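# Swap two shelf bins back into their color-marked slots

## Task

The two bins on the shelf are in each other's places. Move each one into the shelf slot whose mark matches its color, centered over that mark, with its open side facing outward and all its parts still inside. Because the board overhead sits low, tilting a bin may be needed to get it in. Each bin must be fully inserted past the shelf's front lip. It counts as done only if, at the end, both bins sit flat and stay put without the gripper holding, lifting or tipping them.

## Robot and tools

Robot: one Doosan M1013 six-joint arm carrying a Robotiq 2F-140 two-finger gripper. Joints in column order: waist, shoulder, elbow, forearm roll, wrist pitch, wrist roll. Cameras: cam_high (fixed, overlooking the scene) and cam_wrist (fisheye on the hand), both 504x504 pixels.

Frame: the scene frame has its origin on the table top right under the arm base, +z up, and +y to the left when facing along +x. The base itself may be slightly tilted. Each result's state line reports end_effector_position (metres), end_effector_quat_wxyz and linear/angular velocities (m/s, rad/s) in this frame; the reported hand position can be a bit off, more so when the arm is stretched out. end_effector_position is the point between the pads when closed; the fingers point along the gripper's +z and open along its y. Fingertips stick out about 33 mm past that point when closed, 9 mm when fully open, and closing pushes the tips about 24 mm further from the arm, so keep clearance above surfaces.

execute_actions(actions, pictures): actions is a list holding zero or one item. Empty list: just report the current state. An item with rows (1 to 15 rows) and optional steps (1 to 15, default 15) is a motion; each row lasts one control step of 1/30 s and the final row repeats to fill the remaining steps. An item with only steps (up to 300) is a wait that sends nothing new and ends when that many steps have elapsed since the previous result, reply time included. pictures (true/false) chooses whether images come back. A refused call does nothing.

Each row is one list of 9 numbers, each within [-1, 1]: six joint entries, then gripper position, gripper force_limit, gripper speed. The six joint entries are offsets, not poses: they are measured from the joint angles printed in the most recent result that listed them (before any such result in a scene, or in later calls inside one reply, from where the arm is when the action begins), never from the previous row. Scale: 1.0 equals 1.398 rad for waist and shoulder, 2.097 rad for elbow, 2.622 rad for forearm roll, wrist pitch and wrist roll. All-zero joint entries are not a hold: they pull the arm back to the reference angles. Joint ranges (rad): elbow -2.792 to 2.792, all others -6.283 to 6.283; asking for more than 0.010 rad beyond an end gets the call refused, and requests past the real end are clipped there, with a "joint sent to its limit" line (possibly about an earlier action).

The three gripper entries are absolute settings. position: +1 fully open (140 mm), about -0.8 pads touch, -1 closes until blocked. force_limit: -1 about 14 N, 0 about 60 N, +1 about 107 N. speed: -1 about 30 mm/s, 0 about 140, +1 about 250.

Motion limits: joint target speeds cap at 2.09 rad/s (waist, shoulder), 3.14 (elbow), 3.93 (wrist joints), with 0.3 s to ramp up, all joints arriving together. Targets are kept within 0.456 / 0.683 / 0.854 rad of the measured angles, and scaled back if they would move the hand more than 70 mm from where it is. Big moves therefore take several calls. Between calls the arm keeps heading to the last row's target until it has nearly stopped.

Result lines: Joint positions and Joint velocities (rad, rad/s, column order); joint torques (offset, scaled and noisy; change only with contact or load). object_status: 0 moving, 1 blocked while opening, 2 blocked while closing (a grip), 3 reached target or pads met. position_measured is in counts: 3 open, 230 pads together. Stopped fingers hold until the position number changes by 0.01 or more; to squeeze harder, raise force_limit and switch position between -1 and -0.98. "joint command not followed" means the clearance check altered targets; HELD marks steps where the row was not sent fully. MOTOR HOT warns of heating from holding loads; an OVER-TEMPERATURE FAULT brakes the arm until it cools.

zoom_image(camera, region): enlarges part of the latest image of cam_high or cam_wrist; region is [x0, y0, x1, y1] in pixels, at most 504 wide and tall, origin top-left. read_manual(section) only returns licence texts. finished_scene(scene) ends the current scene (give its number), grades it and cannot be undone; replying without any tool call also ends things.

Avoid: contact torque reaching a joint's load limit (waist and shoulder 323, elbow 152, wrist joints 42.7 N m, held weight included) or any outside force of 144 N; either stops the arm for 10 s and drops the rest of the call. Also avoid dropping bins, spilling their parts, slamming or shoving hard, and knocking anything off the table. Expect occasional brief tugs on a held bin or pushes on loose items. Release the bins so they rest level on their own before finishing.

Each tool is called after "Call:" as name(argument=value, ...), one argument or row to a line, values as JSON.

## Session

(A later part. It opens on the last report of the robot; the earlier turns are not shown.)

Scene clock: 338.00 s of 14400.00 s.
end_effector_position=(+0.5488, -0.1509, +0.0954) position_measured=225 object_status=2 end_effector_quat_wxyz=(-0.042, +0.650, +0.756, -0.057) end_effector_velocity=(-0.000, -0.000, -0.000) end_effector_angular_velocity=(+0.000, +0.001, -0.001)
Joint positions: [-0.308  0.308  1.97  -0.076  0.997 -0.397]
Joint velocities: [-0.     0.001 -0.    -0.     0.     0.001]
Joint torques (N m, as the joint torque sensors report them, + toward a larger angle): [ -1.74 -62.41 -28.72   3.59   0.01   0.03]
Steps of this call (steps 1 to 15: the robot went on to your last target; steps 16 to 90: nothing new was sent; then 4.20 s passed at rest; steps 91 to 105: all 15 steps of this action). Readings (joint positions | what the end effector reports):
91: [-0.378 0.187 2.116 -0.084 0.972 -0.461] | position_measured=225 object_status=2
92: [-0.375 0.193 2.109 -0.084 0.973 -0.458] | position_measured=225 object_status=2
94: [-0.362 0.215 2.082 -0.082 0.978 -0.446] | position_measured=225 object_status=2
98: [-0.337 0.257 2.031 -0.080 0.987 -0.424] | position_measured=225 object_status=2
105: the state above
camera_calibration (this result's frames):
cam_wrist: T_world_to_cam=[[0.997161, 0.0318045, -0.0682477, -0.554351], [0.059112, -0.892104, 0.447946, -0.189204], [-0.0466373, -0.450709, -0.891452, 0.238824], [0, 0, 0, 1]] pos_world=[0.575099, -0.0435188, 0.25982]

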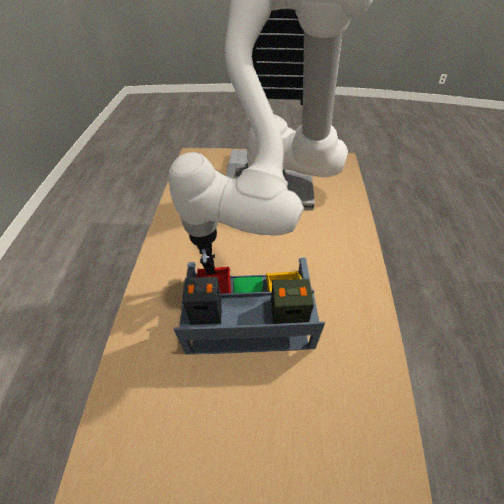

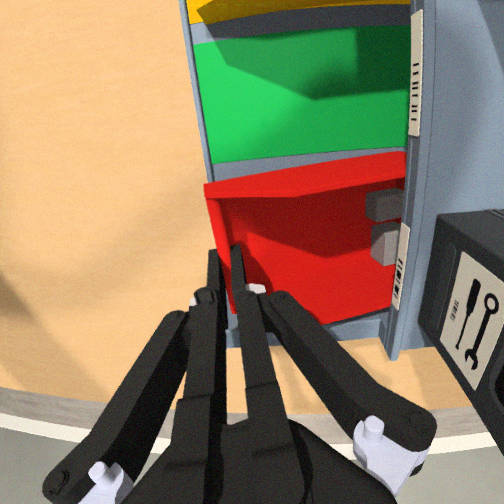

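Call:
execute_actions(
  actions=[
    {"rows": [[-0.0079,-0.0069,0.0161,0.0091,-0.0251,-0.0101,-0.98,0,-0.3],[-0.0079,-0.0069,0.0161,0.0091,-0.0251,-0.0101,-0.98,0,-0.3],[-0.0079,-0.0069,0.0161,0.0091,-0.0251,-0.0101,-0.98,0,-0.3],[-0.0157,-0.0137,0.0321,0.0182,-0.0502,-0.0202,-0.98,0,-0.3],[-0.0157,-0.0137,0.0321,0.0182,-0.0502,-0.0202,-0.98,0,-0.3],[-0.0157,-0.0137,0.0321,0.0182,-0.0502,-0.0202,-0.98,0,-0.3],[-0.0236,-0.0206,0.0482,0.0273,-0.0753,-0.0303,-0.98,0,-0.3],[-0.0236,-0.0206,0.0482,0.0273,-0.0753,-0.0303,-0.98,0,-0.3],[-0.0236,-0.0206,0.0482,0.0273,-0.0753,-0.0303,-0.98,0,-0.3],[-0.0236,-0.0206,0.0482,0.0273,-0.0753,-0.0303,-0.98,0,-0.3],[-0.0236,-0.0206,0.0482,0.0273,-0.0753,-0.0303,-0.6,0,0]], "steps": 15},
  ],
  pictures=false,
)

Call:
execute_actions(
  actions=[
    {"rows": [[0,-0.075,-0.04,0,0.072,0,-0.45,0,0]], "steps": 15},
  ],
)

Scene clock: 346.17 s of 14400.00 s.
end_effector_position=(+0.5468, -0.1490, +0.0673) position_measured=205 object_status=0 end_effector_quat_wxyz=(+0.002, +0.650, +0.760, -0.005) end_effector_velocity=(+0.001, -0.001, +0.000) end_effector_angular_velocity=(-0.000, -0.003, -0.002)
Joint positions: [-0.341  0.28   2.071 -0.005  0.8   -0.477]
Joint velocities: [-0.001 -0.001  0.     0.001 -0.002  0.   ]
Joint torques (N m, as the joint torque sensors report them, + toward a larger angle): [ -1.21 -60.32 -28.51   3.33   0.2   -0.22]
Steps of this call (steps 1 to 15: the robot went on to your last target; steps 16 to 90: nothing new was sent; then 4.67 s passed at rest; steps 91 to 105: all 15 steps of this action). Readings (joint positions | what the end effector reports):
91: [-0.308 0.308 1.970 -0.076 0.996 -0.398] | position_measured=225 object_status=2
92: [-0.310 0.306 1.976 -0.072 0.984 -0.402] | position_measured=225 object_status=2
94: [-0.318 0.300 2.000 -0.055 0.937 -0.421] | position_measured=225 object_status=2
98: [-0.333 0.286 2.047 -0.021 0.845 -0.459] | position_measured=225 object_status=2
105: the state above

Scene clock: 346.67 s of 14400.00 s.
end_effector_position=(+0.5493, -0.1494, +0.1635) position_measured=186 object_status=3 end_effector_quat_wxyz=(+0.002, +0.651, +0.759, -0.005) end_effector_velocity=(+0.001, +0.000, +0.001) end_effector_angular_velocity=(-0.002, -0.001, +0.005)
Joint positions: [-0.341  0.175  1.987 -0.005  0.989 -0.477]
Joint velocities: [ 0.002 -0.001 -0.001 -0.002 -0.    -0.002]
Joint torques (N m, as the joint torque sensors report them, + toward a larger angle): [ -1.92 -55.27 -33.21   3.87  -0.01  -0.2 ]
Steps of this call (steps 1 to 15: all 15 steps of this action). Readings (joint positions | what the end effector reports):
1: [-0.341 0.279 2.070 -0.005 0.801 -0.477] | position_measured=205 object_status=0
2: [-0.341 0.273 2.066 -0.005 0.812 -0.477] | position_measured=199 object_status=0
4: [-0.341 0.238 2.037 -0.005 0.876 -0.477] | position_measured=187 object_status=0
8: [-0.341 0.175 1.987 -0.005 0.986 -0.477] | position_measured=186 object_status=0
15: the state above
camera_calibration (this result's frames):
cam_wrist: T_world_to_cam=[[0.997024, 0.0363667, 0.0679722, -0.571834], [0.00346304, -0.901972, 0.43178, -0.186626], [0.0770114, -0.43026, -0.899414, 0.23667], [0, 0, 0, 1]] pos_world=[0.552553, -0.0457058, 0.332315]

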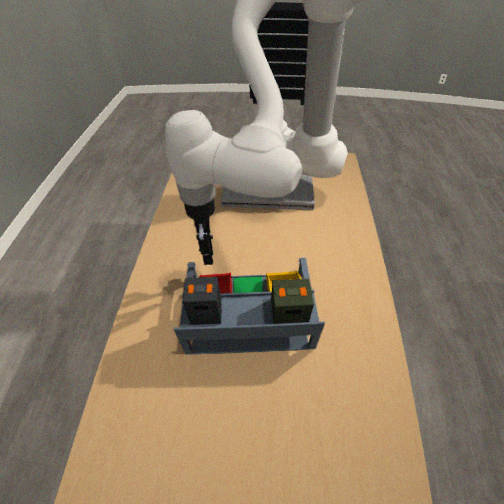

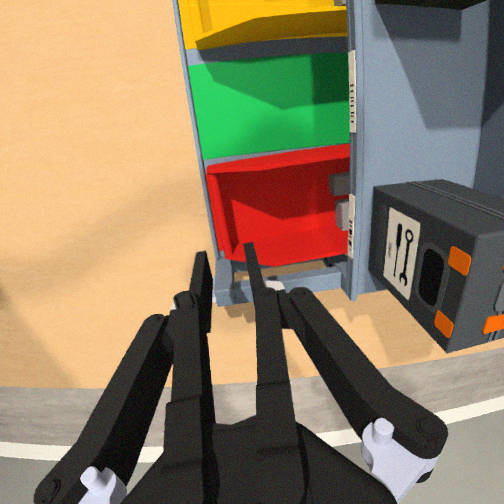

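Call:
zoom_image(
  camera="cam_wrist",
  region=[160, 20, 380, 310],
)

Region (160, 20, 380, 310) of cam_wrist's 504x504 image, scaled by 1.738, with more detail than that image has; it fills the left 382 columns of this view, and the rest is white.

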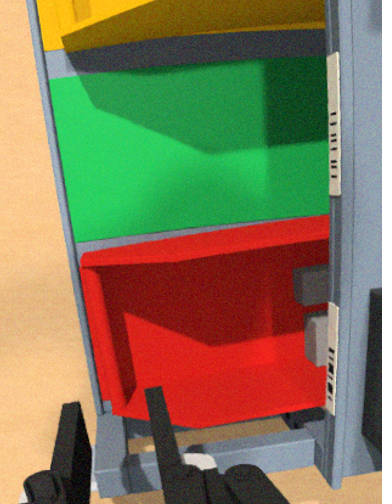

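Call:
execute_actions(
  actions=[
    {"rows": [[0.1173,-0.0823,0.1129,0.002,-0.1841,0.0625,-1,0,0]], "steps": 15},
  ],
  pictures=false,
)

Call:
execute_actions(
  actions=[
    {"steps": 8},
  ],
  pictures=false,
)

Scene clock: 380.13 s of 14400.00 s.
end_effector_position=(+0.5724, -0.0573, +0.1376) position_measured=233 object_status=3 end_effector_quat_wxyz=(+0.154, +0.641, +0.747, +0.090) end_effector_velocity=(+0.001, -0.001, +0.001) end_effector_angular_velocity=(+0.000, -0.004, -0.003)
Joint positions: [-0.177  0.06   2.223  0.001  0.506 -0.313]
Joint velocities: [-0.001 -0.    -0.     0.001 -0.004  0.001]
Joint torques (N m, as the joint torque sensors report them, + toward a larger angle): [ -1.82 -41.3  -30.52   3.48  -0.98  -0.33]
Steps of this call (steps 1 to 15: the robot went on to your last target; steps 16 to 90: nothing new was sent; then 29.97 s passed at rest; steps 91 to 105: all 15 steps of this action). Readings (joint positions | what the end effector reports):
91: [-0.341 0.175 1.987 -0.005 0.988 -0.477] | position_measured=186 object_status=0
92: [-0.337 0.172 1.993 -0.005 0.976 -0.472] | position_measured=191 object_status=0
94: [-0.314 0.156 2.026 -0.004 0.909 -0.450] | position_measured=207 object_status=0
98: [-0.222 0.092 2.158 -0.001 0.640 -0.359] | position_measured=233 object_status=0
105: the state above

Scene clock: 380.40 s of 14400.00 s.
end_effector_position=(+0.5724, -0.0573, +0.1375) position_measured=233 object_status=3 end_effector_quat_wxyz=(+0.155, +0.641, +0.747, +0.090) end_effector_velocity=(-0.001, +0.001, +0.000) end_effector_angular_velocity=(+0.000, +0.001, +0.001)
Joint positions: [-0.177  0.06   2.223  0.001  0.506 -0.313]
Joint velocities: [ 0.001 -0.002  0.002  0.     0.001 -0.   ]
Joint torques (N m, as the joint torque sensors report them, + toward a larger angle): [ -2.1  -41.25 -30.98   3.64  -0.93  -0.24]
Steps of this call (steps 1 to 8: the robot went on to your last target). Readings (joint positions | what the end effector reports):
1: [-0.177 0.060 2.223 0.001 0.506 -0.313] | position_measured=233 object_status=3
2: [-0.177 0.060 2.223 0.001 0.506 -0.313] | position_measured=233 object_status=3
4: [-0.177 0.060 2.223 0.001 0.506 -0.313] | position_measured=233 object_status=3
8: the state above

Deltas: q2 .1486, q3 .012, q5 -.16.

Call:
execute_actions(
  actions=[
    {"rows": [[0,0.1063,0.0058,0,-0.061,0,-1,0,0]], "steps": 15},
  ],
)

Scene clock: 382.87 s of 14400.00 s.
end_effector_position=(+0.5994, -0.0623, +0.0623) position_measured=233 object_status=3 end_effector_quat_wxyz=(+0.154, +0.641, +0.747, +0.090) end_effector_velocity=(+0.000, +0.000, +0.001) end_effector_angular_velocity=(-0.001, -0.003, +0.002)
Joint positions: [-0.177  0.208  2.236  0.001  0.346 -0.313]
Joint velocities: [ 0.    -0.002  0.    -0.    -0.001 -0.001]
Joint torques (N m, as the joint torque sensors report them, + toward a larger angle): [ -1.33 -52.33 -25.55   3.06  -0.83  -0.24]
Steps of this call (steps 1 to 15: the robot went on to your last target; steps 16 to 59: nothing new was sent; steps 60 to 74: all 15 steps of this action). Readings (joint positions | what the end effector reports):
60: [-0.177 0.060 2.224 0.001 0.505 -0.313] | position_measured=233 object_status=3
61: [-0.177 0.066 2.224 0.001 0.498 -0.313] | position_measured=233 object_status=3
63: [-0.177 0.102 2.227 0.001 0.460 -0.313] | position_measured=233 object_status=3
67: [-0.177 0.200 2.235 0.001 0.356 -0.313] | position_measured=233 object_status=3
74: the state above
camera_calibration (this result's frames):
cam_wrist: T_world_to_cam=[[0.911095, 0.0499376, 0.409161, -0.586913], [-0.155624, -0.877496, 0.453632, 0.0310155], [0.381691, -0.476977, -0.79171, -0.013021], [0, 0, 0, 1]] pos_world=[0.54453, 0.0503143, 0.215764]

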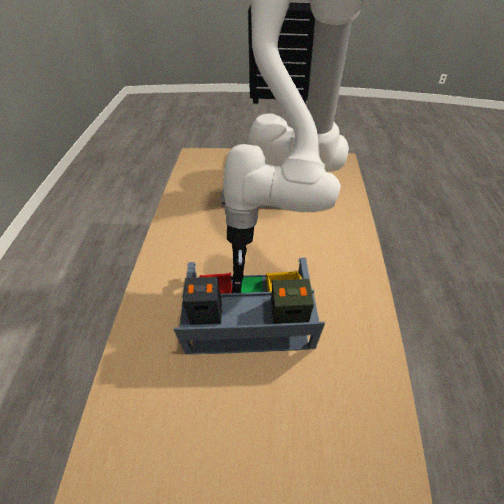

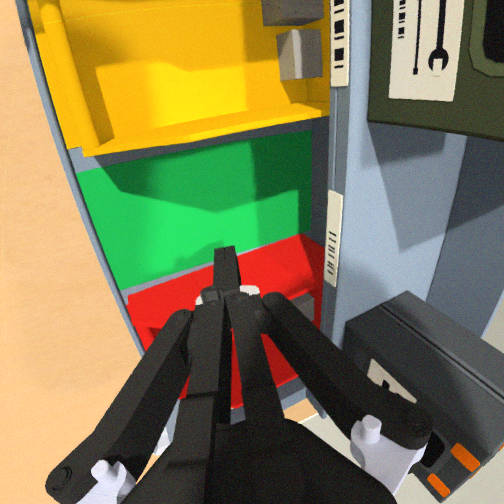

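Call:
execute_actions(
  actions=[
    {"rows": [[-0.006,0,0,0,0,0,-1,0,0],[-0.006,0,0,0,0,0,-1,0,0],[-0.006,0,0,0,0,0,-1,0,0],[-0.012,0,0,0,0,0,-1,0,0],[-0.012,0,0,0,0,0,-1,0,0],[-0.012,0,0,0,0,0,-1,0,0],[-0.018,0,0,0,0,0,-1,0,0]], "steps": 12},
  ],
)

Scene clock: 387.97 s of 14400.00 s.
end_effector_position=(+0.5977, -0.0774, +0.0624) position_measured=233 object_status=3 end_effector_quat_wxyz=(+0.155, +0.650, +0.739, +0.088) end_effector_velocity=(-0.001, +0.000, -0.001) end_effector_angular_velocity=(+0.000, +0.002, -0.000)
Joint positions: [-0.202  0.208  2.236  0.001  0.346 -0.313]
Joint velocities: [-0.     0.001  0.001 -0.     0.     0.   ]
Joint torques (N m, as the joint torque sensors report them, + toward a larger angle): [ -2.89 -51.11 -26.5    2.85  -1.01  -0.17]
Steps of this call (steps 1 to 15: the robot went on to your last target; steps 16 to 90: nothing new was sent; then 1.70 s passed at rest; steps 91 to 102: all 12 steps of this action). Readings (joint positions | what the end effector reports):
91: [-0.178 0.208 2.236 0.001 0.346 -0.313] | position_measured=233 object_status=3
92: [-0.183 0.208 2.236 0.001 0.346 -0.313] | position_measured=233 object_status=3
94: [-0.186 0.208 2.236 0.001 0.346 -0.313] | position_measured=233 object_status=3
98: [-0.199 0.208 2.236 0.001 0.346 -0.313] | position_measured=233 object_status=3
102: the state above
camera_calibration (this result's frames):
cam_wrist: T_world_to_cam=[[0.911909, 0.0268192, 0.409516, -0.587014], [-0.17793, -0.873362, 0.453409, 0.0310876], [0.369816, -0.486333, -0.791654, -0.0130718], [0, 0, 0, 1]] pos_world=[0.545669, 0.0365367, 0.215948]

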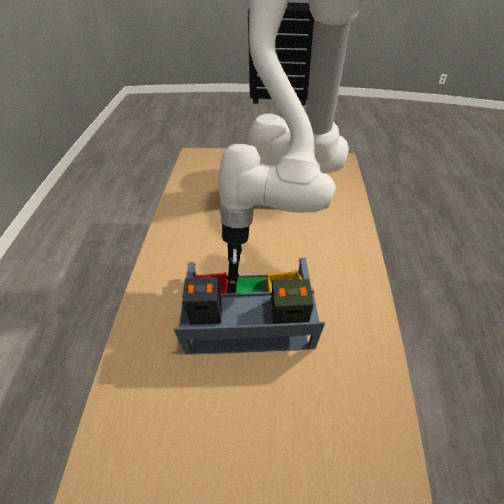

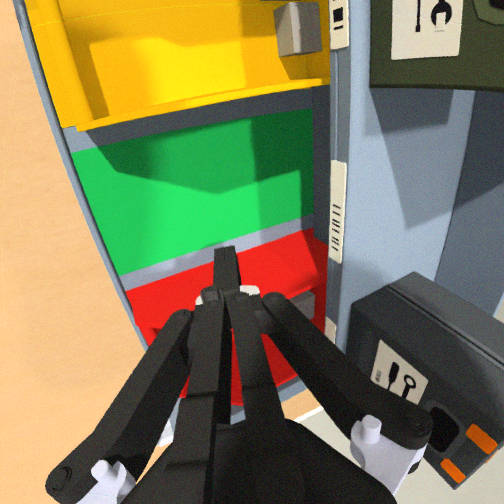

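Call:
execute_actions(
  actions=[
    {"rows": [[0.006,-0.1063,-0.0058,0,0.061,0,-1,0,0]], "steps": 15},
  ],
)

Scene clock: 391.20 s of 14400.00 s.
end_effector_position=(+0.5714, -0.0668, +0.1376) position_measured=233 object_status=3 end_effector_quat_wxyz=(+0.155, +0.647, +0.741, +0.089) end_effector_velocity=(-0.000, -0.000, -0.000) end_effector_angular_velocity=(-0.000, -0.000, -0.000)
Joint positions: [-0.194  0.06   2.223  0.001  0.506 -0.313]
Joint velocities: [-0.    -0.     0.     0.    -0.001 -0.001]
Joint torques (N m, as the joint torque sensors report them, + toward a larger angle): [ -1.87 -40.35 -31.45   3.64  -0.85  -0.25]
Steps of this call (steps 1 to 15: the robot went on to your last target; steps 16 to 82: nothing new was sent; steps 83 to 97: all 15 steps of this action). Readings (joint positions | what the end effector reports):
83: [-0.202 0.208 2.236 0.001 0.347 -0.313] | position_measured=233 object_status=3
84: [-0.202 0.202 2.236 0.001 0.354 -0.313] | position_measured=233 object_status=3
86: [-0.200 0.166 2.233 0.001 0.392 -0.313] | position_measured=233 object_status=3
90: [-0.194 0.068 2.224 0.001 0.496 -0.313] | position_measured=233 object_status=3
97: the state above
camera_calibration (this result's frames):
cam_wrist: T_world_to_cam=[[0.911305, 0.0347042, 0.410267, -0.593277], [-0.17081, -0.874782, 0.45341, -0.00266536], [0.374629, -0.483272, -0.791265, 0.0587187], [0, 0, 0, 1]] pos_world=[0.518203, 0.0466347, 0.291072]

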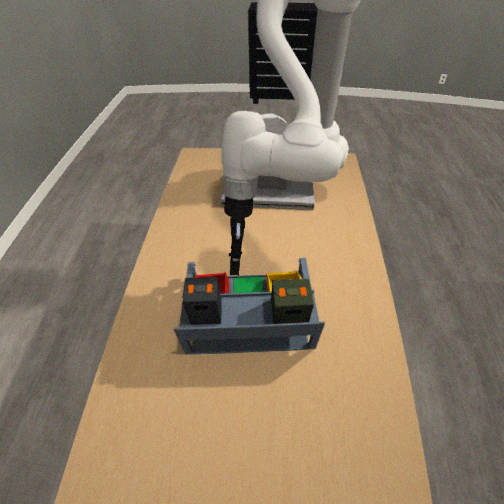

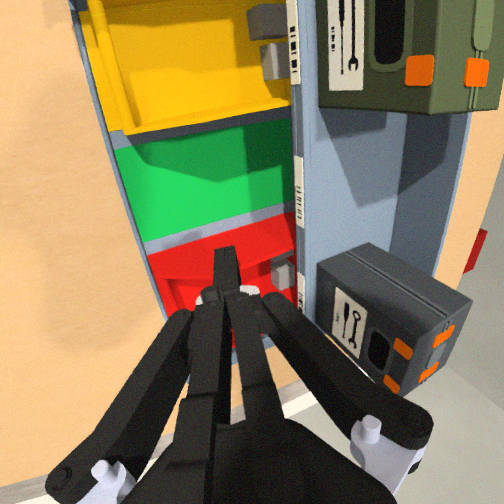

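Call:
finished_scene(
  scene=1,
)

The scene is finished: the task was done.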